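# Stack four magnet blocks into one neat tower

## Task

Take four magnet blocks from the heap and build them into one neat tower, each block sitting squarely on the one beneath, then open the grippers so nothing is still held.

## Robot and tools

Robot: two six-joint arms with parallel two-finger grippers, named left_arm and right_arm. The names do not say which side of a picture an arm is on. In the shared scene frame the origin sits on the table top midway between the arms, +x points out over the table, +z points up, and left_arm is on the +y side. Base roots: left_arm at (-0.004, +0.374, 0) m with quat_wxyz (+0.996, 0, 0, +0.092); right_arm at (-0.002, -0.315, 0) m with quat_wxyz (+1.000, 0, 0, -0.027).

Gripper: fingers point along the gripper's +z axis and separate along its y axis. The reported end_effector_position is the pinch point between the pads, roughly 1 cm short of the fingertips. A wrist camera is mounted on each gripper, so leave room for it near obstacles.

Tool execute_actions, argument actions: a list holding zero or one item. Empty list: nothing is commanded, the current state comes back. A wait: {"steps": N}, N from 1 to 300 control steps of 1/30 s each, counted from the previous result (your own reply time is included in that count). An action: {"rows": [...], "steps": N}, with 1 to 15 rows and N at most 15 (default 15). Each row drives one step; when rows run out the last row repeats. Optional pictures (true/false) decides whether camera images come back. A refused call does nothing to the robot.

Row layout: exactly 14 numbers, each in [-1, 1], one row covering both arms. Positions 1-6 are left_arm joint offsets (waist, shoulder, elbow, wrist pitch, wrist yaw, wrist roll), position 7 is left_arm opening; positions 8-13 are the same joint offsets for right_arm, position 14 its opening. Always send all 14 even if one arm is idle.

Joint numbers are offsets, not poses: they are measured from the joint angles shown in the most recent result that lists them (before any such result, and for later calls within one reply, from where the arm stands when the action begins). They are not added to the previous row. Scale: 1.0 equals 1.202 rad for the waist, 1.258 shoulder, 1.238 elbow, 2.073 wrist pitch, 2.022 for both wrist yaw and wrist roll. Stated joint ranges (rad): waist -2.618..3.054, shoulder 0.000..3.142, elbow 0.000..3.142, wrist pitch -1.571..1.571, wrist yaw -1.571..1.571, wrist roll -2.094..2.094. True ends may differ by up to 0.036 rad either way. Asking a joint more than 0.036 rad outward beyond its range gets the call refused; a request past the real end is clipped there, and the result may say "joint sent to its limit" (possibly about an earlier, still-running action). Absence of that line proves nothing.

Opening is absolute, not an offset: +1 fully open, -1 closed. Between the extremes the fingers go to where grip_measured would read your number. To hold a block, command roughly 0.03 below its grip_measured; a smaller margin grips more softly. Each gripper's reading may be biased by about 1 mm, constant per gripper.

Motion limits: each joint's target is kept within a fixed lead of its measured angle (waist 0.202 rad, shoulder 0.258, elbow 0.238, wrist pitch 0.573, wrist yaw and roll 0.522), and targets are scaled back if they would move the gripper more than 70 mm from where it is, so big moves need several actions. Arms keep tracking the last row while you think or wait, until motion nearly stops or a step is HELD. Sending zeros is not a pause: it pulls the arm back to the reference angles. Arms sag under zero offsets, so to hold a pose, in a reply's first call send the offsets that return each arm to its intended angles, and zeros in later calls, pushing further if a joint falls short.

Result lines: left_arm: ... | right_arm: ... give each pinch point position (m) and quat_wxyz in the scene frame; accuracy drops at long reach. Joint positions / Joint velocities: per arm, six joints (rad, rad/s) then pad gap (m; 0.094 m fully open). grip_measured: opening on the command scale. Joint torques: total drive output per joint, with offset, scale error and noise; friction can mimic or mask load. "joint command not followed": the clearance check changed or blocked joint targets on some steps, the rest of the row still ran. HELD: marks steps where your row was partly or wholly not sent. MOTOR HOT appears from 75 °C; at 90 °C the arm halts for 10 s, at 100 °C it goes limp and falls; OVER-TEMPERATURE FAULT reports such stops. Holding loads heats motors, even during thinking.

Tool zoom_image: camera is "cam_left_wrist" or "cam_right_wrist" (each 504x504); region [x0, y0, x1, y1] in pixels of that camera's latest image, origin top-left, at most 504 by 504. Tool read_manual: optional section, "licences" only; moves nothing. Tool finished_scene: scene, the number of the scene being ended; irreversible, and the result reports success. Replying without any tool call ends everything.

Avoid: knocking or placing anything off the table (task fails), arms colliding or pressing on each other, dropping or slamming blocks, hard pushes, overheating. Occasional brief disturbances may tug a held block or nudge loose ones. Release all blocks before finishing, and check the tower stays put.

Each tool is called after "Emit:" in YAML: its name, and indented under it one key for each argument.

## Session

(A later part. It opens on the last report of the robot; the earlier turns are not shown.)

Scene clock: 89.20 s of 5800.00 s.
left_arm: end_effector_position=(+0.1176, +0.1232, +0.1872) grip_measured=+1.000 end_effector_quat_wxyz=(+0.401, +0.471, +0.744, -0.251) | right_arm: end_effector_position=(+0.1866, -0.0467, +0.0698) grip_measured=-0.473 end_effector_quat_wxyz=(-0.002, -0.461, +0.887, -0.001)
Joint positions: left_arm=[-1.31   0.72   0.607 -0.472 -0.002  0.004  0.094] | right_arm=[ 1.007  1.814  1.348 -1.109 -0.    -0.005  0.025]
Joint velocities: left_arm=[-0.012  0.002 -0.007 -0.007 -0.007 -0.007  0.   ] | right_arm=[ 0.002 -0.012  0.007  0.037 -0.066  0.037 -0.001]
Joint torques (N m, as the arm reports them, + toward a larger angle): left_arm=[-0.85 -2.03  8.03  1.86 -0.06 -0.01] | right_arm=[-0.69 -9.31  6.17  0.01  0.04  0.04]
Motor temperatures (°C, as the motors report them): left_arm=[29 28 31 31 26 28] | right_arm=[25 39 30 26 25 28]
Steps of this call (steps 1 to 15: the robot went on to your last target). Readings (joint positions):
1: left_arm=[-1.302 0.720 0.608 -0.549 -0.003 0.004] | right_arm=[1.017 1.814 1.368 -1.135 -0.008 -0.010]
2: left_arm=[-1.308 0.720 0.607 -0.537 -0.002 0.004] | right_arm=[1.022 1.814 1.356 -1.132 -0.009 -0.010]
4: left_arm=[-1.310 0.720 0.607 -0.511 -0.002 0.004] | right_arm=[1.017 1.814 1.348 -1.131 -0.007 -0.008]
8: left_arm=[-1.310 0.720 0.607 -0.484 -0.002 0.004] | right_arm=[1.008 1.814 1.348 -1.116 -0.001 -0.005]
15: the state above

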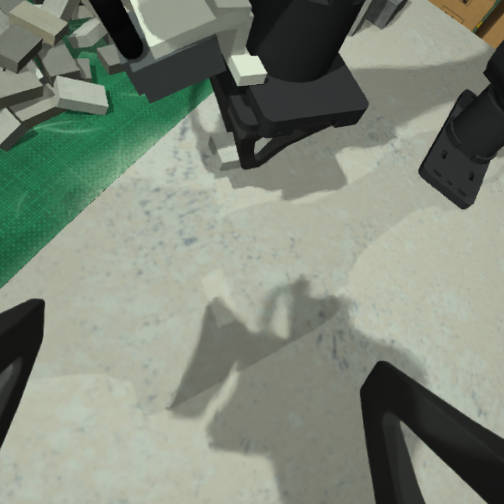

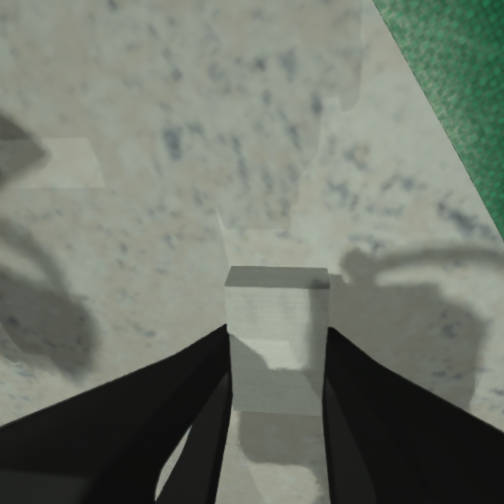

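Emit:
execute_actions:
  actions:
    - {"rows":[[0,0,0,0,0,0,1,0,0,0,0,0,0.06,-0.52],[0,0,0,0,0,0,1,0,0.004,-0.01,0.01,0,0.12,-0.52],[0,0,0,0,0,0,1,0,0.008,-0.02,0.02,0,0.18,-0.52],[0,0,0,0,0,0,1,0,0.012,-0.03,0.03,0,0.24,-0.52],[0,0,0,0,0,0,1,0,0.016,-0.04,0.04,0,0.3,-0.52],[0,0,0,0,0,0,1,0,0.02,-0.05,0.05,0,0.36,-0.52],[0,0,0,0,0,0,1,0,0.024,-0.06,0.06,0,0.42,-0.52],[0,0,0,0,0,0,1,0,0.028,-0.07,0.07,0,0.47,-0.52],[0,0,0,0,0,0,1,0,0.032,-0.08,0.078,0,0.47,-0.52],[0,0,0,0,0,0,1,0,0.037,-0.095,0.084,0,0.47,-0.52]],"steps":15}
  pictures: false

Emit:
execute_actions:
  actions:
    - {"steps":12}

Emit:
zoom_image:
  camera: "cam_left_wrist"
  region: [150,100,330,260]

Scene clock: 98.43 s of 5800.00 s.
left_arm: end_effector_position=(+0.1177, +0.1229, +0.1877) grip_measured=+1.000 end_effector_quat_wxyz=(+0.402, +0.471, +0.744, -0.251) | right_arm: end_effector_position=(+0.1832, -0.0513, +0.0278) grip_measured=-0.473 end_effector_quat_wxyz=(-0.010, -0.049, +0.999, -0.012)
Joint positions: left_arm=[-1.31   0.72   0.607 -0.47  -0.002  0.004  0.094] | right_arm=[ 1.007  1.866  1.24  -0.975 -0.001  0.856  0.025]
Joint velocities: left_arm=[-0.012  0.007  0.012 -0.007 -0.022  0.051  0.   ] | right_arm=[-0.002 -0.012 -0.046  0.051  0.11   0.593 -0.001]
Joint torques (N m, as the arm reports them, + toward a larger angle): left_arm=[-0.14 -0.51  8.5   1.66 -0.02  0.01] | right_arm=[ 0.01 -8.79  5.81  0.02 -0.04  0.09]
Motor temperatures (°C, as the motors report them): left_arm=[29 27 31 32 26 28] | right_arm=[25 38 30 26 25 28]
Steps of this call (steps 1 to 15: the robot went on to your last target; steps 16 to 90: nothing new was sent; then 5.73 s passed at rest; steps 91 to 105: all 15 steps of this action). Readings (joint positions):
91: left_arm=[-1.310 0.720 0.607 -0.470 -0.002 0.004] | right_arm=[1.007 1.814 1.348 -1.107 -0.000 0.014]
92: left_arm=[-1.310 0.720 0.607 -0.470 -0.002 0.004] | right_arm=[1.007 1.814 1.348 -1.107 -0.000 0.054]
94: left_arm=[-1.310 0.720 0.607 -0.470 -0.002 0.004] | right_arm=[1.007 1.815 1.345 -1.098 -0.000 0.178]
98: left_arm=[-1.310 0.720 0.607 -0.470 -0.002 0.004] | right_arm=[1.007 1.825 1.308 -1.041 -0.000 0.537]
105: the state above

Scene clock: 98.83 s of 5800.00 s.
left_arm: end_effector_position=(+0.1177, +0.1229, +0.1877) grip_measured=+1.000 end_effector_quat_wxyz=(+0.402, +0.471, +0.744, -0.251) | right_arm: end_effector_position=(+0.1866, -0.0463, +0.0276) grip_measured=-0.473 end_effector_quat_wxyz=(-0.002, -0.010, +1.000, -0.002)
Joint positions: left_arm=[-1.31   0.72   0.607 -0.47  -0.002  0.004  0.094] | right_arm=[ 1.007  1.866  1.239 -0.951 -0.001  0.934  0.025]
Joint velocities: left_arm=[-0.002  0.007 -0.007  0.051  0.051  0.037  0.   ] | right_arm=[ 0.032 -0.007  0.012  0.022 -0.037  0.022 -0.   ]
Joint torques (N m, as the arm reports them, + toward a larger angle): left_arm=[-0.04 -0.46  8.42  1.67  0.02 -0.01] | right_arm=[-0.02 -8.64  5.68 -0.06  0.01  0.09]
Motor temperatures (°C, as the motors report them): left_arm=[29 27 31 32 26 28] | right_arm=[25 38 30 26 25 28]
Steps of this call (steps 1 to 12: the robot went on to your last target). Readings (joint positions):
1: left_arm=[-1.310 0.720 0.607 -0.470 -0.002 0.004] | right_arm=[1.007 1.866 1.239 -0.972 -0.001 0.873]
2: left_arm=[-1.310 0.720 0.607 -0.470 -0.002 0.004] | right_arm=[1.007 1.866 1.239 -0.968 -0.001 0.887]
4: left_arm=[-1.310 0.720 0.607 -0.470 -0.002 0.004] | right_arm=[1.007 1.866 1.239 -0.960 -0.001 0.906]
8: left_arm=[-1.310 0.720 0.607 -0.470 -0.002 0.004] | right_arm=[1.007 1.866 1.239 -0.953 -0.001 0.926]
12: the state above

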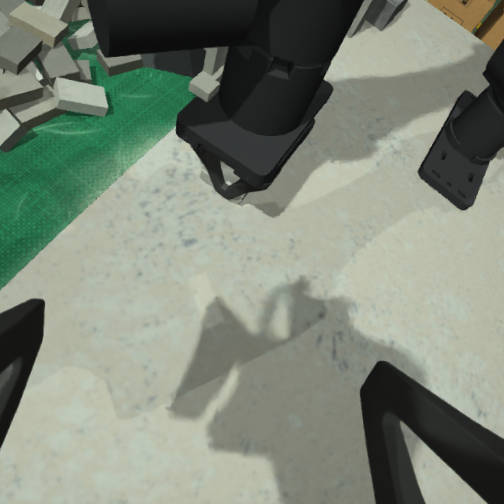

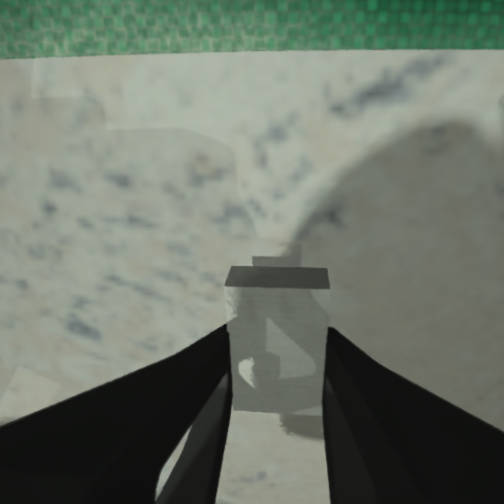

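Region (150, 100, 330, 260) of cam_left_wrist's 504x504 image, scaled by 2.800, with more detail than that image has.

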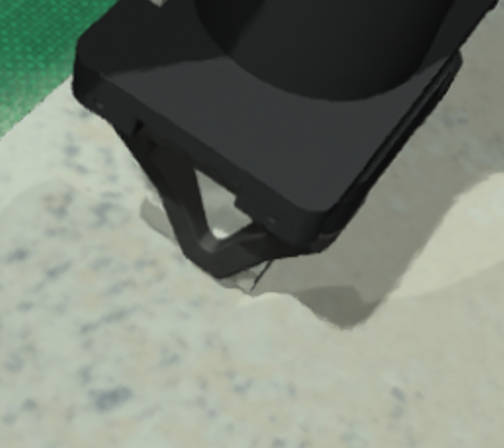

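Emit:
execute_actions:
  actions:
    - {"rows":[[0,0,0,0,0,0,1,0,0.004,-0.01,0.01,0,0,-0.52],[0,0,0,0,0,0,1,0,0.008,-0.016,0.015,0,0,-0.52],[0,0,0,0,0,0,1,0,0.01,-0.022,0.02,0,0,-0.52],[0,0,0,0,0,0,1,0,0.012,-0.03,0.027,0,0,-0.52]],"steps":15}

Scene clock: 102.17 s of 5800.00 s.
left_arm: end_effector_position=(+0.1177, +0.1229, +0.1877) grip_measured=+1.000 end_effector_quat_wxyz=(+0.402, +0.471, +0.744, -0.251) | right_arm: end_effector_position=(+0.1874, -0.0447, +0.0195) grip_measured=-0.473 end_effector_quat_wxyz=(-0.001, -0.007, +1.000, +0.001)
Joint positions: left_arm=[-1.31   0.72   0.607 -0.47  -0.002  0.004  0.094] | right_arm=[ 1.007  1.878  1.22  -0.912 -0.003  0.94   0.025]
Joint velocities: left_arm=[ 0.007 -0.002 -0.002 -0.037 -0.037 -0.11   0.   ] | right_arm=[-0.002  0.002 -0.002 -0.037 -0.051 -0.037  0.   ]
Joint torques (N m, as the arm reports them, + toward a larger angle): left_arm=[ 0.01 -0.4   8.46  1.71  0.    0.  ] | right_arm=[-0.01 -8.09  4.89 -0.09 -0.01 -0.07]
Motor temperatures (°C, as the motors report them): left_arm=[29 27 31 32 26 28] | right_arm=[25 38 29 26 25 28]
Steps of this call (steps 1 to 30: the robot went on to your last target; steps 31 to 85: nothing new was sent; steps 86 to 100: all 15 steps of this action). Readings (joint positions):
86: left_arm=[-1.310 0.720 0.607 -0.470 -0.002 0.004] | right_arm=[1.007 1.866 1.239 -0.949 -0.002 0.940]
87: left_arm=[-1.310 0.720 0.607 -0.470 -0.002 0.004] | right_arm=[1.007 1.866 1.239 -0.947 -0.002 0.940]
89: left_arm=[-1.310 0.720 0.607 -0.470 -0.002 0.004] | right_arm=[1.007 1.867 1.237 -0.937 -0.002 0.940]
93: left_arm=[-1.310 0.720 0.607 -0.470 -0.002 0.004] | right_arm=[1.007 1.873 1.224 -0.919 -0.002 0.940]
100: the state above

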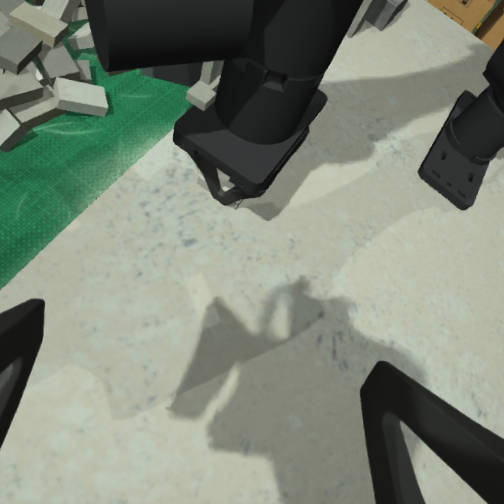

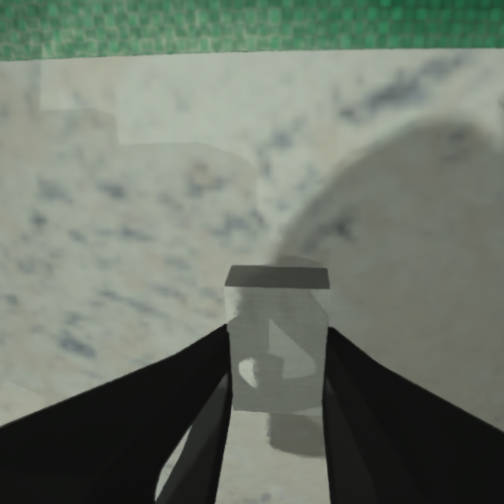

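Likely touching. Small extra descent, then release.

Emit:
execute_actions:
  actions:
    - {"rows":[[0,0,0,0,0,0,1,0,0.01,-0.022,0.014,0,0,-0.5],[0,0,0,0,0,0,1,0,0.01,-0.022,0.014,0,0,-0.5],[0,0,0,0,0,0,1,0,0.01,-0.022,0.014,0,0,-0.5],[0,0,0,0,0,0,1,0,0.01,-0.022,0.014,0,0,-0.5],[0,0,0,0,0,0,1,0,0.01,-0.022,0.014,0,0,-0.5],[0,0,0,0,0,0,1,0,0.01,-0.022,0.014,0,0,-0.48],[0,0,0,0,0,0,1,0,0.01,-0.022,0.014,0,0,-0.47],[0,0,0,0,0,0,1,0,0.01,-0.022,0.014,0,0,-0.46],[0,0,0,0,0,0,1,0,0.005,-0.01,0.014,0,0,-0.44],[0,0,0,0,0,0,1,0,0.005,-0.01,0.014,0,0,-0.4],[0,0,0,0,0,0,1,0,0.005,-0.01,0.014,0,0,-0.3],[0,0,0,0,0,0,1,0,0.005,-0.01,0.014,0,0,-0.2]],"steps":15}

Scene clock: 106.47 s of 5800.00 s.
left_arm: end_effector_position=(+0.1177, +0.1229, +0.1877) grip_measured=+1.000 end_effector_quat_wxyz=(+0.402, +0.471, +0.744, -0.251) | right_arm: end_effector_position=(+0.1891, -0.0420, +0.0196) grip_measured=-0.203 end_effector_quat_wxyz=(+0.002, -0.007, +1.000, +0.007)
Joint positions: left_arm=[-1.31   0.72   0.607 -0.47  -0.002  0.004  0.094] | right_arm=[ 1.007  1.878  1.22  -0.899 -0.004  0.94   0.037]
Joint velocities: left_arm=[-0.002  0.002 -0.002  0.007 -0.051  0.007  0.   ] | right_arm=[ 0.002  0.002 -0.012 -0.022 -0.022 -0.007  0.001]
Joint torques (N m, as the arm reports them, + toward a larger angle): left_arm=[-0.08 -0.58  8.46  1.69  0.02  0.02] | right_arm=[-0.03 -7.87  5.55 -0.04 -0.01 -0.01]
Motor temperatures (°C, as the motors report them): left_arm=[29 27 32 33 26 28] | right_arm=[25 37 29 26 25 28]
Steps of this call (steps 1 to 15: the robot went on to your last target; steps 16 to 90: nothing new was sent; then 0.80 s passed at rest; steps 91 to 105: all 15 steps of this action). Readings (joint positions):
91: left_arm=[-1.310 0.720 0.607 -0.470 -0.002 0.004] | right_arm=[1.007 1.878 1.220 -0.909 -0.003 0.940]
92: left_arm=[-1.310 0.720 0.607 -0.470 -0.002 0.004] | right_arm=[1.007 1.878 1.220 -0.907 -0.003 0.940]
94: left_arm=[-1.310 0.720 0.607 -0.470 -0.002 0.004] | right_arm=[1.007 1.878 1.220 -0.903 -0.003 0.940]
98: left_arm=[-1.310 0.720 0.607 -0.470 -0.002 0.004] | right_arm=[1.007 1.878 1.220 -0.901 -0.004 0.940]
105: the state above

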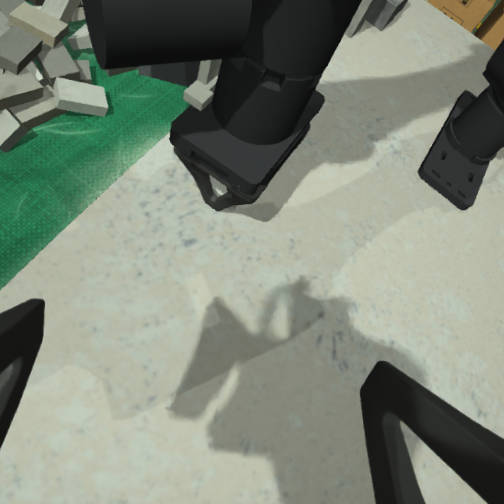

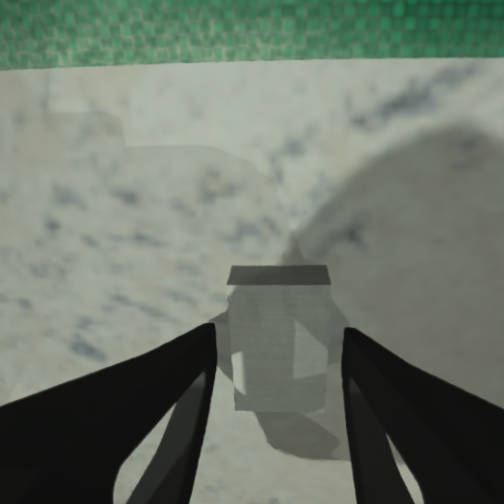

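Emit:
execute_actions:
  actions:
    - {"rows":[[0,0,0,0,0,0,1,0,-0.015,0.03,-0.02,0,0,-0.2],[0,0,0,0,0,0,1,0,-0.02,0.045,-0.035,0,0,-0.2],[0,0,0,0,0,0,1,0,-0.025,0.06,-0.05,0,0,-0.2],[0,0,0,0,0,0,1,0,-0.03,0.08,-0.065,0,0,-0.2],[0,0,0,0,0,0,1,0,-0.036,0.1,-0.08,0,0,-0.2],[0,0,0,0,0,0,1,0,-0.042,0.12,-0.095,0,0,-0.2],[0,0,0,0,0,0,1,0,-0.048,0.14,-0.11,0,0,-0.2],[0,0,0,0,0,0,1,0,-0.054,0.155,-0.12,0,0,-0.2],[0,0,0,0,0,0,1,0,-0.06,0.17,-0.125,0,0,-0.2]],"steps":15}

Emit:
execute_actions:
  actions:
    - {"rows":[[0,0,0,0,0,0,1,-0.02,0.01,0.06,-0.02,0,-0.07,-0.2],[0,0,0,0,0,0,1,-0.04,0.03,0.11,-0.035,0,-0.14,-0.2],[0,0,0,0,0,0,1,-0.06,0.055,0.16,-0.05,0,-0.21,-0.2],[0,0,0,0,0,0,1,-0.08,0.08,0.21,-0.065,0,-0.28,-0.2],[0,0,0,0,0,0,1,-0.1,0.11,0.26,-0.08,0,-0.35,-0.2],[0,0,0,0,0,0,1,-0.12,0.14,0.31,-0.095,0,-0.42,-0.2],[0,0,0,0,0,0,1,-0.14,0.17,0.36,-0.11,0,-0.49,-0.2],[0,0,0,0,0,0,1,-0.16,0.2,0.41,-0.12,0,-0.56,-0.2],[0,0,0,0,0,0,1,-0.18,0.23,0.46,-0.13,0,-0.63,-0.2],[0,0,0,0,0,0,1,-0.195,0.26,0.5,-0.14,0,-0.712,-0.2],[0,0,0,0,0,0,1,-0.205,0.285,0.54,-0.15,0,-0.712,-0.2],[0,0,0,0,0,0,1,-0.214,0.305,0.57,-0.155,0,-0.712,-0.2],[0,0,0,0,0,0,1,-0.214,0.325,0.585,-0.155,0,-0.712,-0.2]],"steps":15}
  pictures: false

Emit:
execute_actions:
  actions:
    - {"steps":15}

Scene clock: 117.27 s of 5800.00 s.
left_arm: end_effector_position=(+0.1177, +0.1229, +0.1877) grip_measured=+1.000 end_effector_quat_wxyz=(+0.402, +0.471, +0.744, -0.251) | right_arm: end_effector_position=(+0.1965, -0.0311, +0.0884) grip_measured=-0.202 end_effector_quat_wxyz=(+0.017, -0.007, +0.999, +0.028)
Joint positions: left_arm=[-1.31   0.72   0.607 -0.47  -0.002  0.004  0.094] | right_arm=[ 1.007  1.806  1.41  -1.109 -0.005  0.94   0.037]
Joint velocities: left_arm=[-0.007 -0.022 -0.012 -0.022 -0.037  0.051  0.   ] | right_arm=[-0.007 -0.017 -0.012 -0.168  0.007 -0.037  0.   ]
Joint torques (N m, as the arm reports them, + toward a larger angle): left_arm=[-0.07 -0.5   8.49  1.68  0.03 -0.03] | right_arm=[ 0.   -8.47  9.01 -0.23 -0.02 -0.02]
Motor temperatures (°C, as the motors report them): left_arm=[29 27 32 33 26 28] | right_arm=[25 36 29 27 25 28]
Steps of this call (steps 1 to 15: the robot went on to your last target; steps 16 to 90: nothing new was sent; then 7.30 s passed at rest; steps 91 to 105: all 15 steps of this action). Readings (joint positions):
91: left_arm=[-1.310 0.720 0.607 -0.470 -0.002 0.004] | right_arm=[1.007 1.878 1.220 -0.901 -0.004 0.940]
92: left_arm=[-1.310 0.720 0.607 -0.470 -0.002 0.004] | right_arm=[1.007 1.878 1.223 -0.910 -0.004 0.940]
94: left_arm=[-1.310 0.720 0.607 -0.470 -0.002 0.004] | right_arm=[1.007 1.877 1.243 -0.947 -0.005 0.940]
98: left_arm=[-1.310 0.720 0.607 -0.470 -0.002 0.004] | right_arm=[1.007 1.857 1.332 -1.038 -0.005 0.940]
105: the state above

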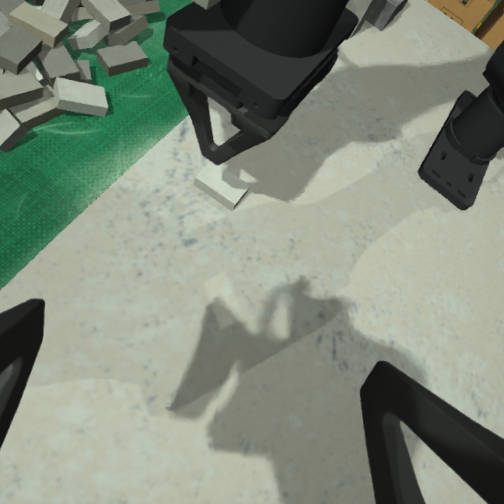

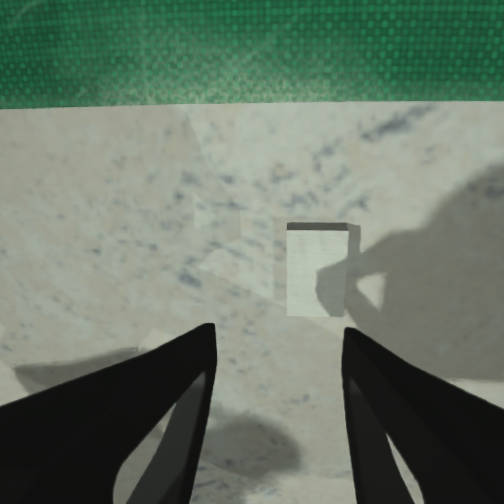

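Scene clock: 117.77 s of 5800.00 s.
left_arm: end_effector_position=(+0.1177, +0.1229, +0.1877) grip_measured=+1.000 end_effector_quat_wxyz=(+0.402, +0.471, +0.744, -0.251) | right_arm: end_effector_position=(+0.3486, -0.0266, +0.1220) grip_measured=-0.202 end_effector_quat_wxyz=(+0.060, -0.461, +0.885, +0.015)
Joint positions: left_arm=[-1.31   0.72   0.607 -0.47  -0.002  0.004  0.094] | right_arm=[ 0.737  2.194  2.095 -1.348 -0.004 -0.276  0.037]
Joint velocities: left_arm=[-0.007 -0.007  0.002  0.022 -0.037 -0.022  0.   ] | right_arm=[-0.193  0.379  0.139 -0.256  0.066 -1.443  0.   ]
Joint torques (N m, as the arm reports them, + toward a larger angle): left_arm=[-0.06 -0.52  8.55  1.71  0.   -0.01] | right_arm=[  1.92 -11.79   9.67  -0.4   -0.06  -0.08]
Motor temperatures (°C, as the motors report them): left_arm=[29 27 32 33 26 28] | right_arm=[25 36 29 27 25 28]
Steps of this call (steps 1 to 15: all 15 steps of this action). Readings (joint positions):
1: left_arm=[-1.310 0.720 0.607 -0.470 -0.002 0.004] | right_arm=[1.006 1.808 1.415 -1.120 -0.007 0.917]
2: left_arm=[-1.310 0.720 0.607 -0.470 -0.002 0.004] | right_arm=[1.001 1.818 1.435 -1.139 -0.009 0.872]
4: left_arm=[-1.310 0.720 0.607 -0.470 -0.002 0.004] | right_arm=[0.975 1.860 1.526 -1.185 -0.014 0.726]
8: left_arm=[-1.310 0.720 0.607 -0.470 -0.002 0.004] | right_arm=[0.878 1.987 1.791 -1.253 -0.015 0.333]
15: the state above

Scene clock: 118.27 s of 5800.00 s.
left_arm: end_effector_position=(+0.1177, +0.1229, +0.1877) grip_measured=+1.000 end_effector_quat_wxyz=(+0.402, +0.471, +0.744, -0.251) | right_arm: end_effector_position=(+0.3349, -0.0354, +0.1090) grip_measured=-0.202 end_effector_quat_wxyz=(+0.015, -0.555, +0.832, +0.002)
Joint positions: left_arm=[-1.31   0.72   0.607 -0.47  -0.002  0.004  0.094] | right_arm=[ 0.742  2.222  2.096 -1.414 -0.002 -0.487  0.037]
Joint velocities: left_arm=[-0.017  0.002  0.002 -0.007 -0.022 -0.066  0.   ] | right_arm=[-0.027  0.002  0.007 -0.139  0.007 -0.066  0.001]
Joint torques (N m, as the arm reports them, + toward a larger angle): left_arm=[-0.05 -0.52  8.39  1.71 -0.05 -0.04] | right_arm=[  0.66 -12.33  10.3   -0.25  -0.05  -0.07]
Motor temperatures (°C, as the motors report them): left_arm=[29 27 32 33 26 28] | right_arm=[25 36 29 27 25 28]
Steps of this call (steps 1 to 15: the robot went on to your last target). Readings (joint positions):
1: left_arm=[-1.310 0.720 0.607 -0.470 -0.002 0.004] | right_arm=[0.733 2.204 2.096 -1.357 -0.002 -0.320]
2: left_arm=[-1.310 0.720 0.607 -0.470 -0.002 0.004] | right_arm=[0.733 2.213 2.096 -1.369 -0.002 -0.354]
4: left_arm=[-1.310 0.720 0.607 -0.470 -0.002 0.004] | right_arm=[0.737 2.221 2.096 -1.388 -0.002 -0.405]
8: left_arm=[-1.310 0.720 0.607 -0.470 -0.002 0.004] | right_arm=[0.742 2.222 2.096 -1.405 -0.002 -0.458]
15: the state above

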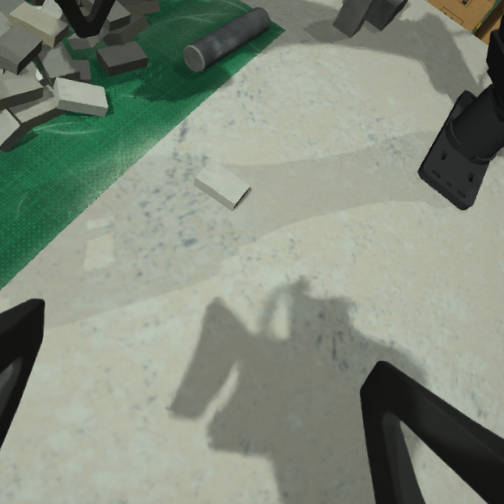

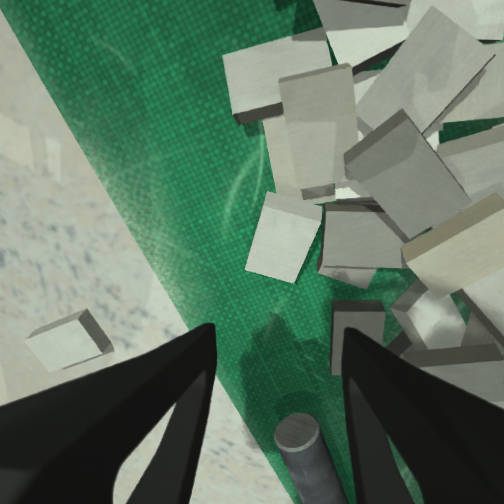

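Emit:
execute_actions:
  actions:
    - {"rows":[[0,0,0,0,0,0,1,0,0,-0.02,0.01,0,0.03,-0.2],[0,0,0,0,0,0,1,0,0,-0.04,0.025,0,0.06,-0.2],[0,0,0,0,0,0,1,0,0.004,-0.06,0.04,0,0.09,-0.2],[0,0,0,0,0,0,1,0,0.008,-0.08,0.055,0,0.12,-0.2],[0,0,0,0,0,0,1,0,0.012,-0.1,0.07,0,0.12,-0.2],[0,0,0,0,0,0,1,0,0.014,-0.12,0.08,0,0.12,-0.2],[0,0,0,0,0,0,1,0,0.014,-0.14,0.09,0,0.12,-0.2],[0,0,0,0,0,0,1,0,0.014,-0.16,0.1,0,0.12,-0.2],[0,0,0,0,0,0,1,0,0.014,-0.172,0.1,0,0.12,-0.2]],"steps":15}
  pictures: false

Emit:
execute_actions:
  actions:
    - {"steps":10}

Scene clock: 126.07 s of 5800.00 s.
left_arm: end_effector_position=(+0.1177, +0.1229, +0.1877) grip_measured=+1.000 end_effector_quat_wxyz=(+0.402, +0.471, +0.744, -0.251) | right_arm: end_effector_position=(+0.3269, -0.0420, +0.0463) grip_measured=-0.202 end_effector_quat_wxyz=(-0.016, -0.458, +0.889, -0.003)
Joint positions: left_arm=[-1.31   0.72   0.607 -0.47  -0.002  0.004  0.094] | right_arm=[ 0.742  2.25   1.893 -1.247 -0.002 -0.263  0.037]
Joint velocities: left_arm=[ 0.022  0.012  0.007 -0.022 -0.007 -0.081  0.   ] | right_arm=[-0.022  0.002  0.007  0.11  -0.037  0.066 -0.001]
Joint torques (N m, as the arm reports them, + toward a larger angle): left_arm=[-0.13 -0.38  8.51  1.69  0.01 -0.01] | right_arm=[ -0.03 -12.62   5.96  -0.06  -0.01   0.01]
Motor temperatures (°C, as the motors report them): left_arm=[29 27 32 34 26 28] | right_arm=[25 38 30 26 25 28]
Steps of this call (steps 1 to 15: the robot went on to your last target; steps 16 to 90: nothing new was sent; then 4.30 s passed at rest; steps 91 to 105: all 15 steps of this action). Readings (joint positions):
91: left_arm=[-1.310 0.720 0.607 -0.470 -0.002 0.004] | right_arm=[0.742 2.222 2.096 -1.415 -0.002 -0.484]
92: left_arm=[-1.310 0.720 0.607 -0.470 -0.002 0.004] | right_arm=[0.742 2.222 2.091 -1.409 -0.002 -0.464]
94: left_arm=[-1.310 0.720 0.607 -0.470 -0.002 0.004] | right_arm=[0.742 2.222 2.064 -1.381 -0.002 -0.401]
98: left_arm=[-1.310 0.720 0.607 -0.470 -0.002 0.004] | right_arm=[0.742 2.225 1.962 -1.302 -0.002 -0.311]
105: the state above

Scene clock: 126.40 s of 5800.00 s.
left_arm: end_effector_position=(+0.1177, +0.1229, +0.1877) grip_measured=+1.000 end_effector_quat_wxyz=(+0.402, +0.471, +0.744, -0.251) | right_arm: end_effector_position=(+0.3307, -0.0388, +0.0462) grip_measured=-0.202 end_effector_quat_wxyz=(-0.007, -0.453, +0.891, -0.001)
Joint positions: left_arm=[-1.31   0.72   0.607 -0.47  -0.002  0.004  0.094] | right_arm=[ 0.742  2.25   1.893 -1.227 -0.002 -0.251  0.037]
Joint velocities: left_arm=[ 0.002 -0.017 -0.022  0.081  0.022  0.066  0.   ] | right_arm=[ 0.007 -0.002  0.012 -0.022 -0.051  0.066  0.001]
Joint torques (N m, as the arm reports them, + toward a larger angle): left_arm=[-0.14 -0.56  8.42  1.69  0.01  0.  ] | right_arm=[ -0.01 -12.78   6.11  -0.02  -0.02   0.06]
Motor temperatures (°C, as the motors report them): left_arm=[29 27 32 34 26 28] | right_arm=[25 38 30 26 25 28]
Steps of this call (steps 1 to 10: the robot went on to your last target). Readings (joint positions):
1: left_arm=[-1.310 0.720 0.607 -0.470 -0.002 0.004] | right_arm=[0.742 2.250 1.893 -1.242 -0.002 -0.260]
2: left_arm=[-1.310 0.720 0.607 -0.470 -0.002 0.004] | right_arm=[0.742 2.250 1.893 -1.238 -0.002 -0.258]
4: left_arm=[-1.310 0.720 0.607 -0.470 -0.002 0.004] | right_arm=[0.742 2.250 1.893 -1.233 -0.002 -0.255]
8: left_arm=[-1.310 0.720 0.607 -0.470 -0.002 0.004] | right_arm=[0.742 2.250 1.893 -1.228 -0.002 -0.252]
10: the state above

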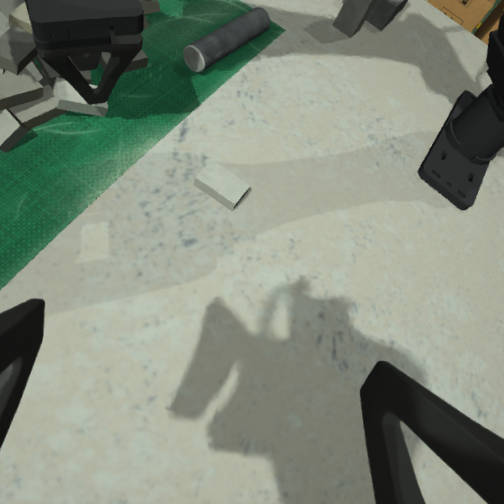

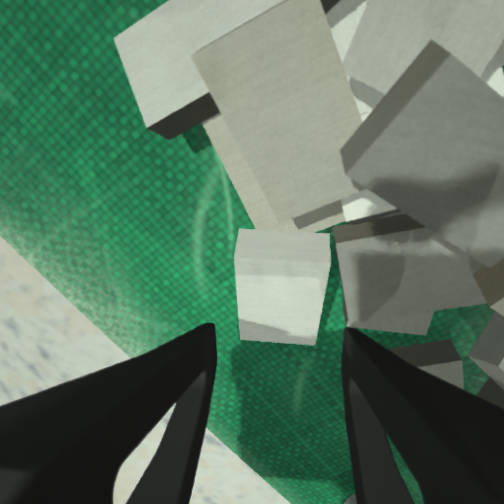

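Emit:
execute_actions:
  actions:
    - {"rows":[[0,0,0,0,0,0,1,0,-0.03,-0.02,0.02,0,0.02,-0.28],[0,0,0,0,0,0,1,0,-0.055,-0.05,0.045,0,0.02,-0.28],[0,0,0,0,0,0,1,0,-0.08,-0.08,0.07,0,0.02,-0.28],[0,0,0,0,0,0,1,0,-0.1,-0.11,0.095,0,0.02,-0.28],[0,0,0,0,0,0,1,0,-0.12,-0.14,0.12,0,0.02,-0.28],[0,0,0,0,0,0,1,0,-0.14,-0.17,0.145,0,0.02,-0.28],[0,0,0,0,0,0,1,0,-0.16,-0.2,0.17,0,0.02,-0.28],[0,0,0,0,0,0,1,0,-0.18,-0.23,0.195,0,0.02,-0.28],[0,0,0,0,0,0,1,0,-0.195,-0.26,0.22,0,0.02,-0.28],[0,0,0,0,0,0,1,0,-0.21,-0.29,0.24,0,0.02,-0.28],[0,0,0,0,0,0,1,0,-0.225,-0.32,0.255,0,0.02,-0.28],[0,0,0,0,0,0,1,0,-0.24,-0.35,0.261,0,0.02,-0.28],[0,0,0,0,0,0,1,0,-0.249,-0.38,0.261,0,0.02,-0.28],[0,0,0,0,0,0,1,0,-0.249,-0.4,0.261,0,0.02,-0.28],[0,0,0,0,0,0,1,0,-0.249,-0.421,0.261,0,0.02,-0.28]],"steps":15}
  pictures: false

Emit:
execute_actions:
  actions:
    - {"steps":15}

Scene clock: 140.07 s of 5800.00 s.
left_arm: end_effector_position=(+0.1177, +0.1229, +0.1877) grip_measured=+1.000 end_effector_quat_wxyz=(+0.402, +0.471, +0.744, -0.251) | right_arm: end_effector_position=(+0.3325, -0.0373, +0.0624) grip_measured=-0.278 end_effector_quat_wxyz=(+0.147, -0.433, +0.888, +0.036)
Joint positions: left_arm=[-1.31   0.72   0.607 -0.47  -0.002  0.004  0.094] | right_arm=[ 0.742  1.948  1.449 -0.769 -0.002 -0.218  0.034]
Joint velocities: left_arm=[ 0.012 -0.002 -0.007  0.007  0.022 -0.037  0.   ] | right_arm=[-0.002 -0.203 -0.813  0.491  0.022 -0.022 -0.001]
Joint torques (N m, as the arm reports them, + toward a larger angle): left_arm=[-0.07 -0.65  8.59  1.71  0.    0.  ] | right_arm=[ 0.   -9.67  5.02  0.35 -0.01  0.08]
Motor temperatures (°C, as the motors report them): left_arm=[29 27 32 34 26 28] | right_arm=[25 41 30 27 25 28]
Steps of this call (steps 1 to 30: the robot went on to your last target; steps 31 to 90: nothing new was sent; then 10.17 s passed at rest; steps 91 to 105: all 15 steps of this action). Readings (joint positions):
91: left_arm=[-1.310 0.720 0.607 -0.470 -0.002 0.004] | right_arm=[0.742 2.249 1.893 -1.223 -0.002 -0.245]
92: left_arm=[-1.310 0.720 0.607 -0.470 -0.002 0.004] | right_arm=[0.742 2.241 1.882 -1.208 -0.002 -0.239]
94: left_arm=[-1.310 0.720 0.607 -0.470 -0.002 0.004] | right_arm=[0.742 2.201 1.826 -1.155 -0.002 -0.231]
98: left_arm=[-1.310 0.720 0.607 -0.470 -0.002 0.004] | right_arm=[0.742 2.088 1.684 -1.015 -0.002 -0.223]
105: the state above

Scene clock: 140.57 s of 5800.00 s.
left_arm: end_effector_position=(+0.1177, +0.1229, +0.1877) grip_measured=+1.000 end_effector_quat_wxyz=(+0.402, +0.471, +0.744, -0.251) | right_arm: end_effector_position=(+0.3273, -0.0416, +0.0462) grip_measured=-0.278 end_effector_quat_wxyz=(+0.144, -0.433, +0.889, +0.035)
Joint positions: left_arm=[-1.31   0.72   0.607 -0.47  -0.002  0.004  0.094] | right_arm=[ 0.742  1.946  1.38  -0.708 -0.002 -0.217  0.034]
Joint velocities: left_arm=[ 0.002 -0.002 -0.002 -0.066  0.007 -0.051  0.   ] | right_arm=[ 0.012  0.002  0.002 -0.022 -0.037 -0.022 -0.001]
Joint torques (N m, as the arm reports them, + toward a larger angle): left_arm=[-0.04 -0.44  8.43  1.72  0.01 -0.02] | right_arm=[ -0.02 -10.4    6.55   0.42  -0.01   0.05]
Motor temperatures (°C, as the motors report them): left_arm=[29 27 32 34 26 28] | right_arm=[25 41 30 27 25 28]
Steps of this call (steps 1 to 15: the robot went on to your last target). Readings (joint positions):
1: left_arm=[-1.310 0.720 0.607 -0.470 -0.002 0.004] | right_arm=[0.742 1.945 1.426 -0.757 -0.002 -0.218]
2: left_arm=[-1.310 0.720 0.607 -0.470 -0.002 0.004] | right_arm=[0.742 1.945 1.408 -0.749 -0.002 -0.218]
4: left_arm=[-1.310 0.720 0.607 -0.470 -0.002 0.004] | right_arm=[0.742 1.946 1.385 -0.742 -0.002 -0.218]
8: left_arm=[-1.310 0.720 0.607 -0.470 -0.002 0.004] | right_arm=[0.742 1.946 1.380 -0.724 -0.002 -0.217]
15: the state above

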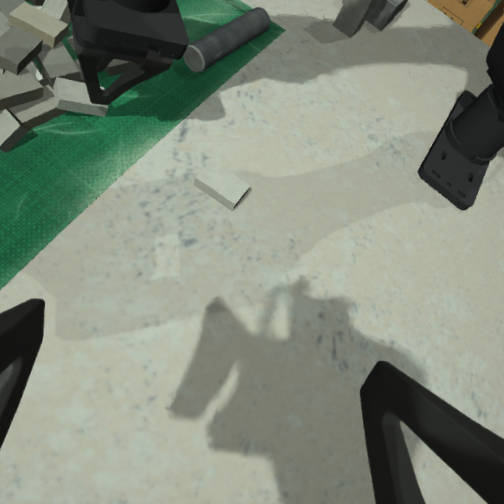

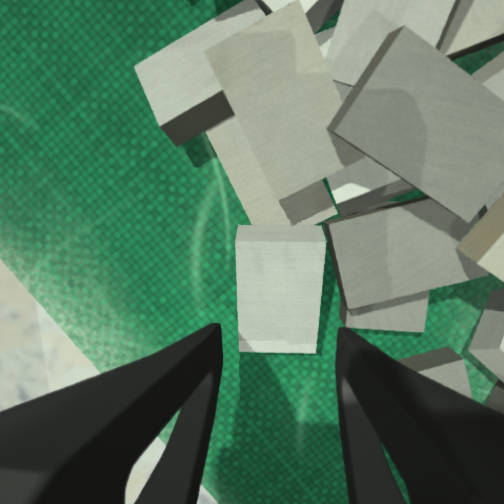

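Emit:
execute_actions:
  actions:
    - {"rows":[[0,0,0,0,0,0,1,0,0.004,0,0.015,0,0,-0.34],[0,0,0,0,0,0,1,0,0.01,0,0.022,0,0,-0.34],[0,0,0,0,0,0,1,0,0.016,0,0.028,0,0,-0.34],[0,0,0,0,0,0,1,0,0.022,0,0.033,0,0,-0.34],[0,0,0,0,0,0,1,0,0.028,0,0.038,0,0,-0.34],[0,0,0,0,0,0,1,0,0.034,0,0.038,0,0,-0.34],[0,0,0,0,0,0,1,0,0.039,0,0.038,0,0,-0.34]],"steps":15}

Scene clock: 145.23 s of 5800.00 s.
left_arm: end_effector_position=(+0.1177, +0.1229, +0.1877) grip_measured=+1.000 end_effector_quat_wxyz=(+0.402, +0.471, +0.744, -0.251) | right_arm: end_effector_position=(+0.3330, -0.0367, +0.0409) grip_measured=-0.338 end_effector_quat_wxyz=(+0.153, -0.433, +0.888, +0.037)
Joint positions: left_arm=[-1.31   0.72   0.607 -0.47  -0.002  0.004  0.094] | right_arm=[ 0.743  1.965  1.38  -0.67  -0.001 -0.217  0.031]
Joint velocities: left_arm=[-0.037 -0.002 -0.007  0.022  0.022  0.037  0.   ] | right_arm=[ 0.012 -0.022 -0.017  0.007 -0.037  0.022  0.   ]
Joint torques (N m, as the arm reports them, + toward a larger angle): left_arm=[ 0.06 -0.41  8.51  1.68  0.   -0.02] | right_arm=[-0.04 -7.28  7.29  0.69  0.   -0.01]
Motor temperatures (°C, as the motors report them): left_arm=[29 27 32 34 26 28] | right_arm=[25 40 30 27 25 28]
Steps of this call (steps 1 to 15: the robot went on to your last target; steps 16 to 90: nothing new was sent; then 1.17 s passed at rest; steps 91 to 105: all 15 steps of this action). Readings (joint positions):
91: left_arm=[-1.310 0.720 0.607 -0.470 -0.002 0.004] | right_arm=[0.742 1.946 1.380 -0.704 -0.002 -0.217]
92: left_arm=[-1.310 0.720 0.607 -0.470 -0.002 0.004] | right_arm=[0.742 1.946 1.380 -0.701 -0.002 -0.217]
94: left_arm=[-1.310 0.720 0.607 -0.470 -0.002 0.004] | right_arm=[0.742 1.949 1.380 -0.689 -0.002 -0.217]
98: left_arm=[-1.310 0.720 0.607 -0.470 -0.002 0.004] | right_arm=[0.743 1.965 1.380 -0.670 -0.003 -0.217]
105: the state above

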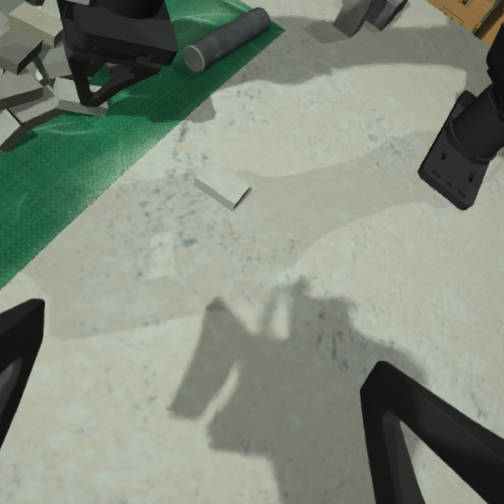

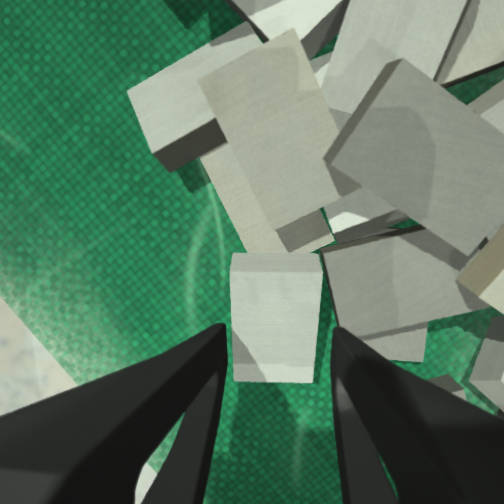

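Emit:
execute_actions:
  actions:
    - {"rows":[[0,0,0,0,0,0,1,0,-0.02,0,-0.005,0,0,-0.34],[0,0,0,0,0,0,1,0,-0.02,0,-0.01,0,0,-0.34],[0,0,0,0,0,0,1,0,-0.02,0,-0.02,-0.01,0,-0.34],[0,0,0,0,0,0,1,0,-0.02,0,-0.026,-0.01,0,-0.34]],"steps":12}

Scene clock: 148.17 s of 5800.00 s.
left_arm: end_effector_position=(+0.1177, +0.1229, +0.1877) grip_measured=+1.000 end_effector_quat_wxyz=(+0.402, +0.471, +0.744, -0.251) | right_arm: end_effector_position=(+0.3257, -0.0401, +0.0408) grip_measured=-0.338 end_effector_quat_wxyz=(+0.138, -0.434, +0.889, +0.039)
Joint positions: left_arm=[-1.31   0.72   0.607 -0.47  -0.002  0.004  0.094] | right_arm=[ 0.743  1.959  1.38  -0.705 -0.012 -0.217  0.031]
Joint velocities: left_arm=[ 0.012  0.007 -0.007 -0.066 -0.037  0.022  0.   ] | right_arm=[ 0.027 -0.007  0.007 -0.022 -0.037 -0.022  0.   ]
Joint torques (N m, as the arm reports them, + toward a larger angle): left_arm=[-0.02 -0.5   8.42  1.72  0.02 -0.01] | right_arm=[ -0.1  -11.22   7.16   0.13  -0.08  -0.01]
Motor temperatures (°C, as the motors report them): left_arm=[29 27 32 34 26 28] | right_arm=[25 40 30 27 25 28]
Steps of this call (steps 1 to 15: the robot went on to your last target; steps 16 to 76: nothing new was sent; steps 77 to 88: all 12 steps of this action). Readings (joint positions):
77: left_arm=[-1.310 0.720 0.607 -0.470 -0.002 0.004] | right_arm=[0.743 1.962 1.380 -0.670 -0.001 -0.217]
78: left_arm=[-1.310 0.720 0.607 -0.470 -0.002 0.004] | right_arm=[0.743 1.960 1.380 -0.672 -0.001 -0.217]
80: left_arm=[-1.310 0.720 0.607 -0.470 -0.002 0.004] | right_arm=[0.743 1.959 1.380 -0.679 -0.005 -0.217]
84: left_arm=[-1.310 0.720 0.607 -0.470 -0.002 0.004] | right_arm=[0.743 1.959 1.380 -0.698 -0.010 -0.217]
88: the state above

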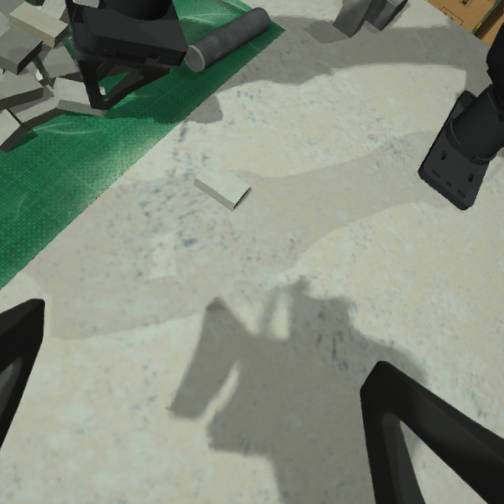

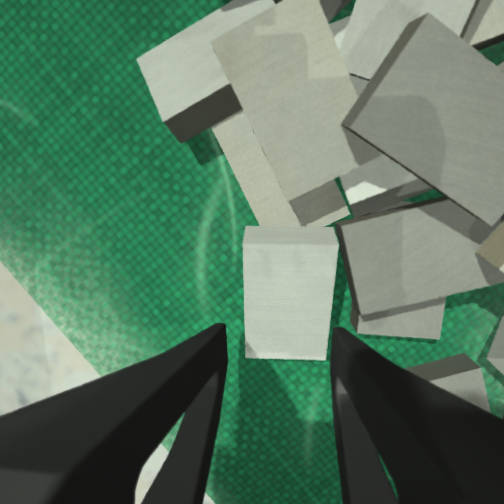

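Emit:
execute_actions:
  actions:
    - {"rows":[[0,0,0,0,0,0,1,0,0.004,0,0.008,0,0,-0.31],[0,0,0,0,0,0,1,0,0.01,0,0.011,0,0,-0.31],[0,0,0,0,0,0,1,0,0.016,0,0.014,0,0,-0.31],[0,0,0,0,0,0,1,0,0.022,0,0.018,0,0,-0.31],[0,0,0,0,0,0,1,0,0.028,0,0.022,0,0,-0.31],[0,0,0,0,0,0,1,0,0.034,0,0.026,0,0,-0.31],[0,0,0,0,0,0,1,0,0.036,0,0.03,0,0,-0.31]],"steps":15}

Scene clock: 152.30 s of 5800.00 s.
left_arm: end_effector_position=(+0.1177, +0.1229, +0.1877) grip_measured=+1.000 end_effector_quat_wxyz=(+0.402, +0.471, +0.744, -0.251) | right_arm: end_effector_position=(+0.3295, -0.0367, +0.0254) grip_measured=-0.312 end_effector_quat_wxyz=(+0.134, -0.435, +0.890, +0.039)
Joint positions: left_arm=[-1.31   0.72   0.607 -0.47  -0.002  0.004  0.094] | right_arm=[ 0.743  2.003  1.38  -0.668 -0.013 -0.217  0.032]
Joint velocities: left_arm=[ 0.002 -0.007 -0.012 -0.066  0.022  0.051  0.   ] | right_arm=[-0.002  0.017  0.002  0.007  0.022  0.007 -0.001]
Joint torques (N m, as the arm reports them, + toward a larger angle): left_arm=[ 0.   -0.39  8.49  1.7   0.    0.  ] | right_arm=[ 0.09 -9.87  7.08  0.5  -0.01 -0.02]
Motor temperatures (°C, as the motors report them): left_arm=[29 26 32 35 26 28] | right_arm=[25 40 30 27 25 28]
Steps of this call (steps 1 to 15: the robot went on to your last target; steps 16 to 90: nothing new was sent; then 0.63 s passed at rest; steps 91 to 105: all 15 steps of this action). Readings (joint positions):
91: left_arm=[-1.310 0.720 0.607 -0.470 -0.002 0.004] | right_arm=[0.743 1.959 1.380 -0.709 -0.013 -0.217]
92: left_arm=[-1.310 0.720 0.607 -0.470 -0.002 0.004] | right_arm=[0.743 1.959 1.380 -0.708 -0.013 -0.217]
94: left_arm=[-1.310 0.720 0.607 -0.470 -0.002 0.004] | right_arm=[0.743 1.963 1.380 -0.702 -0.013 -0.217]
98: left_arm=[-1.310 0.720 0.607 -0.470 -0.002 0.004] | right_arm=[0.743 1.989 1.380 -0.680 -0.013 -0.217]
105: the state above

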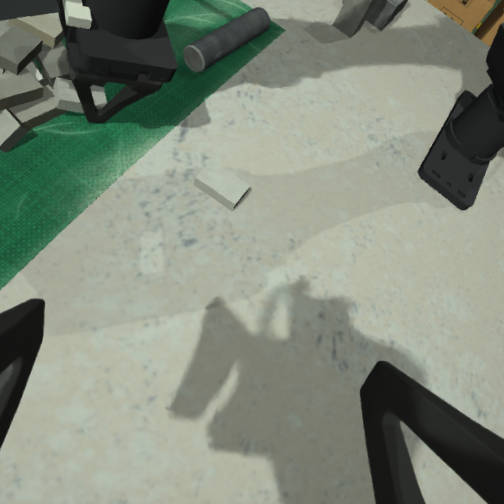

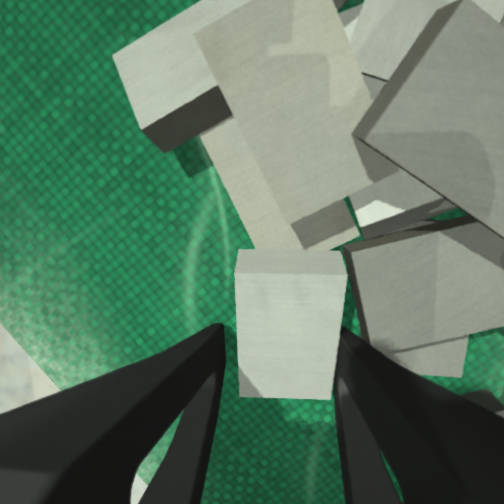

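Emit:
execute_actions:
  actions:
    - {"rows":[[0,0,0,0,0,0,1,0,0,0,0,0,0,-0.36],[0,0,0,0,0,0,1,0,0,0,0,0,0,-0.4],[0,0,0,0,0,0,1,0,0,0,0,0,0,-0.44],[0,0,0,0,0,0,1,0,0,0,0,0,0,-0.47],[0,0,0,0,0,0,1,0,0,0,0,0,0,-0.5],[0,0,0,0,0,0,1,0,0,0,0,0,0,-0.52]],"steps":10}
  pictures: false

Emit:
execute_actions:
  actions:
    - {"rows":[[0,0,0,0,0,0,1,0,-0.02,0,-0.01,0,0,-0.52],[0,0,0,0,0,0,1,0,-0.035,0,-0.02,0,0,-0.52],[0,0,0,0,0,0,1,0,-0.05,0,-0.03,0,0,-0.52],[0,0,0,0,0,0,1,0,-0.065,0,-0.04,0,0,-0.52],[0,0,0,0,0,0,1,0,-0.08,0,-0.05,0,0,-0.52],[0,0,0,0,0,0,1,0,-0.095,0,-0.06,0,0,-0.52],[0,0,0,0,0,0,1,0,-0.11,0,-0.08,0,0,-0.52],[0,0,0,0,0,0,1,0,-0.125,0,-0.1,0,0,-0.52],[0,0,0,0,0,0,1,0,-0.14,0,-0.12,0,0,-0.52],[0,0,0,0,0,0,1,0,-0.15,0,-0.14,0,0,-0.52],[0,0,0,0,0,0,1,0,-0.155,0,-0.16,0,0,-0.52]],"steps":15}

Scene clock: 159.57 s of 5800.00 s.
left_arm: end_effector_position=(+0.1177, +0.1229, +0.1877) grip_measured=+1.000 end_effector_quat_wxyz=(+0.402, +0.471, +0.744, -0.251) | right_arm: end_effector_position=(+0.3296, -0.0369, +0.0254) grip_measured=-0.473 end_effector_quat_wxyz=(+0.134, -0.435, +0.890, +0.038)
Joint positions: left_arm=[-1.31   0.72   0.607 -0.47  -0.002  0.004  0.094] | right_arm=[ 0.743  2.003  1.38  -0.668 -0.012 -0.217  0.025]
Joint velocities: left_arm=[ 0.002 -0.012  0.007 -0.007 -0.051 -0.007  0.   ] | right_arm=[-0.012 -0.007 -0.007 -0.037  0.007 -0.007  0.   ]
Joint torques (N m, as the arm reports them, + toward a larger angle): left_arm=[ 0.03 -0.39  8.42  1.7   0.01  0.  ] | right_arm=[ 0.01 -9.98  7.08  0.27 -0.02 -0.01]
Motor temperatures (°C, as the motors report them): left_arm=[29 26 33 35 26 28] | right_arm=[25 39 30 27 25 28]
Steps of this call (steps 1 to 15: the robot went on to your last target; steps 16 to 90: nothing new was sent; then 3.93 s passed at rest; steps 91 to 100: all 10 steps of this action). Readings (joint positions):
91: left_arm=[-1.310 0.720 0.607 -0.470 -0.002 0.004] | right_arm=[0.743 2.003 1.380 -0.668 -0.013 -0.217]
92: left_arm=[-1.310 0.720 0.607 -0.470 -0.002 0.004] | right_arm=[0.743 2.003 1.380 -0.668 -0.013 -0.217]
94: left_arm=[-1.310 0.720 0.607 -0.470 -0.002 0.004] | right_arm=[0.743 2.003 1.380 -0.668 -0.012 -0.217]
98: left_arm=[-1.310 0.720 0.607 -0.470 -0.002 0.004] | right_arm=[0.743 2.003 1.380 -0.668 -0.012 -0.217]
100: the state above

Scene clock: 160.07 s of 5800.00 s.
left_arm: end_effector_position=(+0.1177, +0.1229, +0.1877) grip_measured=+1.000 end_effector_quat_wxyz=(+0.402, +0.471, +0.744, -0.251) | right_arm: end_effector_position=(+0.2897, -0.0699, +0.0830) grip_measured=-0.473 end_effector_quat_wxyz=(+0.098, -0.436, +0.894, +0.030)
Joint positions: left_arm=[-1.31   0.72   0.607 -0.47  -0.002  0.004  0.094] | right_arm=[ 0.743  1.814  1.38  -0.933 -0.012 -0.217  0.025]
Joint velocities: left_arm=[ 0.007  0.002  0.002 -0.051  0.022  0.095  0.   ] | right_arm=[-0.002  0.007  0.002 -0.344 -0.037 -0.037  0.   ]
Joint torques (N m, as the arm reports them, + toward a larger angle): left_arm=[-0.01 -0.38  8.53  1.68 -0.02  0.02] | right_arm=[-0.01 -9.11  7.22  0.04 -0.02 -0.02]
Motor temperatures (°C, as the motors report them): left_arm=[29 26 33 35 26 28] | right_arm=[25 40 30 27 25 28]
Steps of this call (steps 1 to 15: all 15 steps of this action). Readings (joint positions):
1: left_arm=[-1.310 0.720 0.607 -0.470 -0.002 0.004] | right_arm=[0.743 2.003 1.380 -0.668 -0.012 -0.217]
2: left_arm=[-1.310 0.720 0.607 -0.470 -0.002 0.004] | right_arm=[0.743 2.001 1.380 -0.671 -0.012 -0.217]
4: left_arm=[-1.310 0.720 0.607 -0.470 -0.002 0.004] | right_arm=[0.743 1.988 1.380 -0.692 -0.012 -0.217]
8: left_arm=[-1.310 0.720 0.607 -0.470 -0.002 0.004] | right_arm=[0.743 1.915 1.380 -0.762 -0.012 -0.217]
15: the state above

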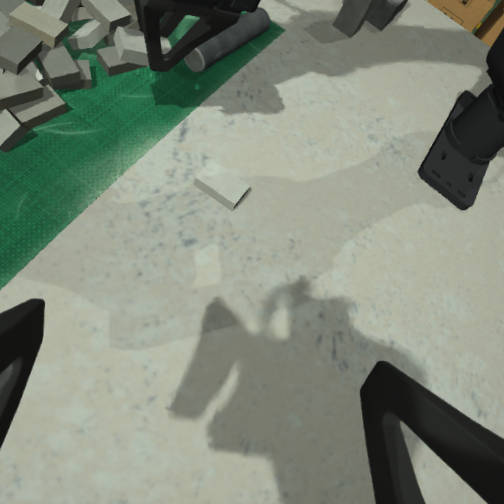

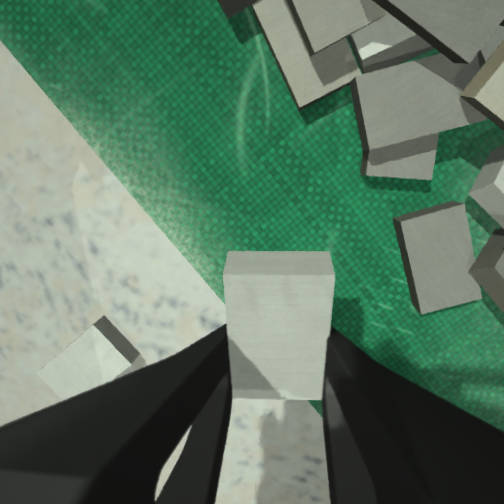

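Emit:
execute_actions:
  actions:
    - {"rows":[[0,0,0,0,0,0,1,0.02,0,0,-0.035,0,0.05,-0.52],[0,0,0,0,0,0,1,0.04,0,0,-0.04,0.01,0.1,-0.52],[0,0,0,0,0,0,1,0.06,0,0,-0.045,0.01,0.16,-0.52],[0,0,0,0,0,0,1,0.085,0,0,-0.05,0.01,0.22,-0.52],[0,0,0,0,0,0,1,0.11,0,0,-0.055,0.01,0.28,-0.52],[0,0,0,0,0,0,1,0.135,0,-0.01,-0.055,0.01,0.34,-0.52],[0,0,0,0,0,0,1,0.155,0,-0.02,-0.055,0.01,0.4,-0.52],[0,0,0,0,0,0,1,0.175,0.004,-0.03,-0.055,0.01,0.46,-0.52],[0,0,0,0,0,0,1,0.19,0.008,-0.04,-0.055,0.01,0.52,-0.52],[0,0,0,0,0,0,1,0.203,0.012,-0.05,-0.055,0.01,0.585,-0.52],[0,0,0,0,0,0,1,0.214,0.016,-0.06,-0.055,0.01,0.585,-0.52],[0,0,0,0,0,0,1,0.222,0.0175,-0.07,-0.055,0.01,0.585,-0.52],[0,0,0,0,0,0,1,0.228,0.0175,-0.079,-0.055,0.01,0.585,-0.52],[0,0,0,0,0,0,1,0.233,0.0175,-0.079,-0.055,0.01,0.585,-0.52]],"steps":15}
  pictures: false

Emit:
execute_actions:
  actions:
    - {"steps":18}

Scene clock: 167.60 s of 5800.00 s.
left_arm: end_effector_position=(+0.1177, +0.1229, +0.1877) grip_measured=+1.000 end_effector_quat_wxyz=(+0.402, +0.471, +0.744, -0.251) | right_arm: end_effector_position=(+0.1852, -0.0382, +0.0544) grip_measured=-0.473 end_effector_quat_wxyz=(+0.005, -0.082, +0.997, +0.008)
Joint positions: left_arm=[-1.31   0.72   0.607 -0.47  -0.002  0.004  0.094] | right_arm=[ 1.024  1.83   1.305 -1.026 -0.002  0.808  0.025]
Joint velocities: left_arm=[-0.012 -0.007 -0.007 -0.007  0.037  0.007  0.   ] | right_arm=[ 0.066  0.134 -0.232 -0.154 -0.051  1.033  0.001]
Joint torques (N m, as the arm reports them, + toward a larger angle): left_arm=[-0.05 -0.38  8.5   1.71 -0.03  0.01] | right_arm=[-0.53 -8.58  6.28 -0.18  0.14  0.02]
Motor temperatures (°C, as the motors report them): left_arm=[29 26 33 35 26 28] | right_arm=[25 39 30 27 25 28]
Steps of this call (steps 1 to 30: the robot went on to your last target; steps 31 to 90: nothing new was sent; then 4.03 s passed at rest; steps 91 to 105: all 15 steps of this action). Readings (joint positions):
91: left_arm=[-1.310 0.720 0.607 -0.470 -0.002 0.004] | right_arm=[0.744 1.814 1.380 -0.988 -0.011 -0.202]
92: left_arm=[-1.310 0.720 0.607 -0.470 -0.002 0.004] | right_arm=[0.749 1.814 1.380 -0.990 -0.007 -0.169]
94: left_arm=[-1.310 0.720 0.607 -0.470 -0.002 0.004] | right_arm=[0.776 1.814 1.380 -0.998 0.003 -0.055]
98: left_arm=[-1.310 0.720 0.607 -0.470 -0.002 0.004] | right_arm=[0.892 1.814 1.378 -1.015 0.009 0.296]
105: the state above

Scene clock: 168.20 s of 5800.00 s.
left_arm: end_effector_position=(+0.1177, +0.1229, +0.1877) grip_measured=+1.000 end_effector_quat_wxyz=(+0.402, +0.471, +0.744, -0.251) | right_arm: end_effector_position=(+0.1810, -0.0441, +0.0484) grip_measured=-0.473 end_effector_quat_wxyz=(-0.004, -0.007, +1.000, -0.005)
Joint positions: left_arm=[-1.31   0.72   0.607 -0.47  -0.002  0.004  0.094] | right_arm=[ 1.025  1.84   1.292 -1.036 -0.002  0.957  0.025]
Joint velocities: left_arm=[ 0.002 -0.007  0.002  0.007  0.022 -0.095  0.   ] | right_arm=[ 0.007  0.007 -0.002  0.022 -0.037  0.066 -0.001]
Joint torques (N m, as the arm reports them, + toward a larger angle): left_arm=[ 0.05 -0.47  8.43  1.69 -0.01 -0.01] | right_arm=[-0.29 -8.46  5.91 -0.34  0.05  0.12]
Motor temperatures (°C, as the motors report them): left_arm=[29 26 33 35 26 28] | right_arm=[25 39 30 27 25 28]
Steps of this call (steps 1 to 18: the robot went on to your last target). Readings (joint positions):
1: left_arm=[-1.310 0.720 0.607 -0.470 -0.002 0.004] | right_arm=[1.025 1.835 1.298 -1.030 -0.002 0.838]
2: left_arm=[-1.310 0.720 0.607 -0.470 -0.002 0.004] | right_arm=[1.025 1.838 1.294 -1.033 -0.002 0.862]
4: left_arm=[-1.310 0.720 0.607 -0.470 -0.002 0.004] | right_arm=[1.025 1.840 1.292 -1.036 -0.002 0.898]
8: left_arm=[-1.310 0.720 0.607 -0.470 -0.002 0.004] | right_arm=[1.025 1.840 1.292 -1.036 -0.002 0.934]
18: the state above

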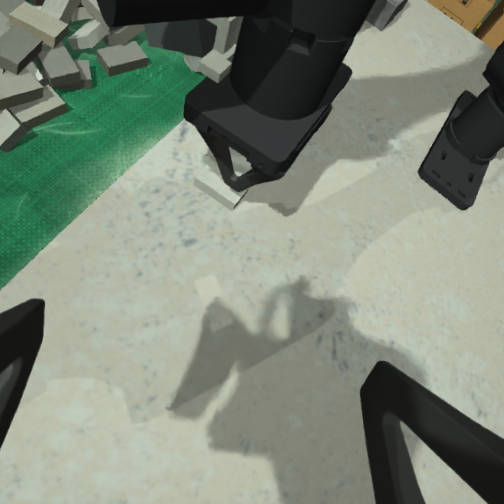

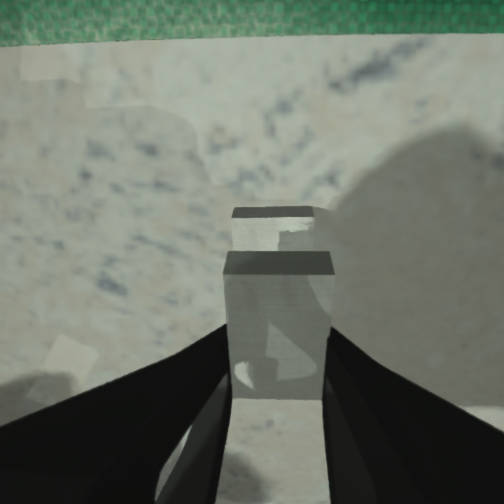

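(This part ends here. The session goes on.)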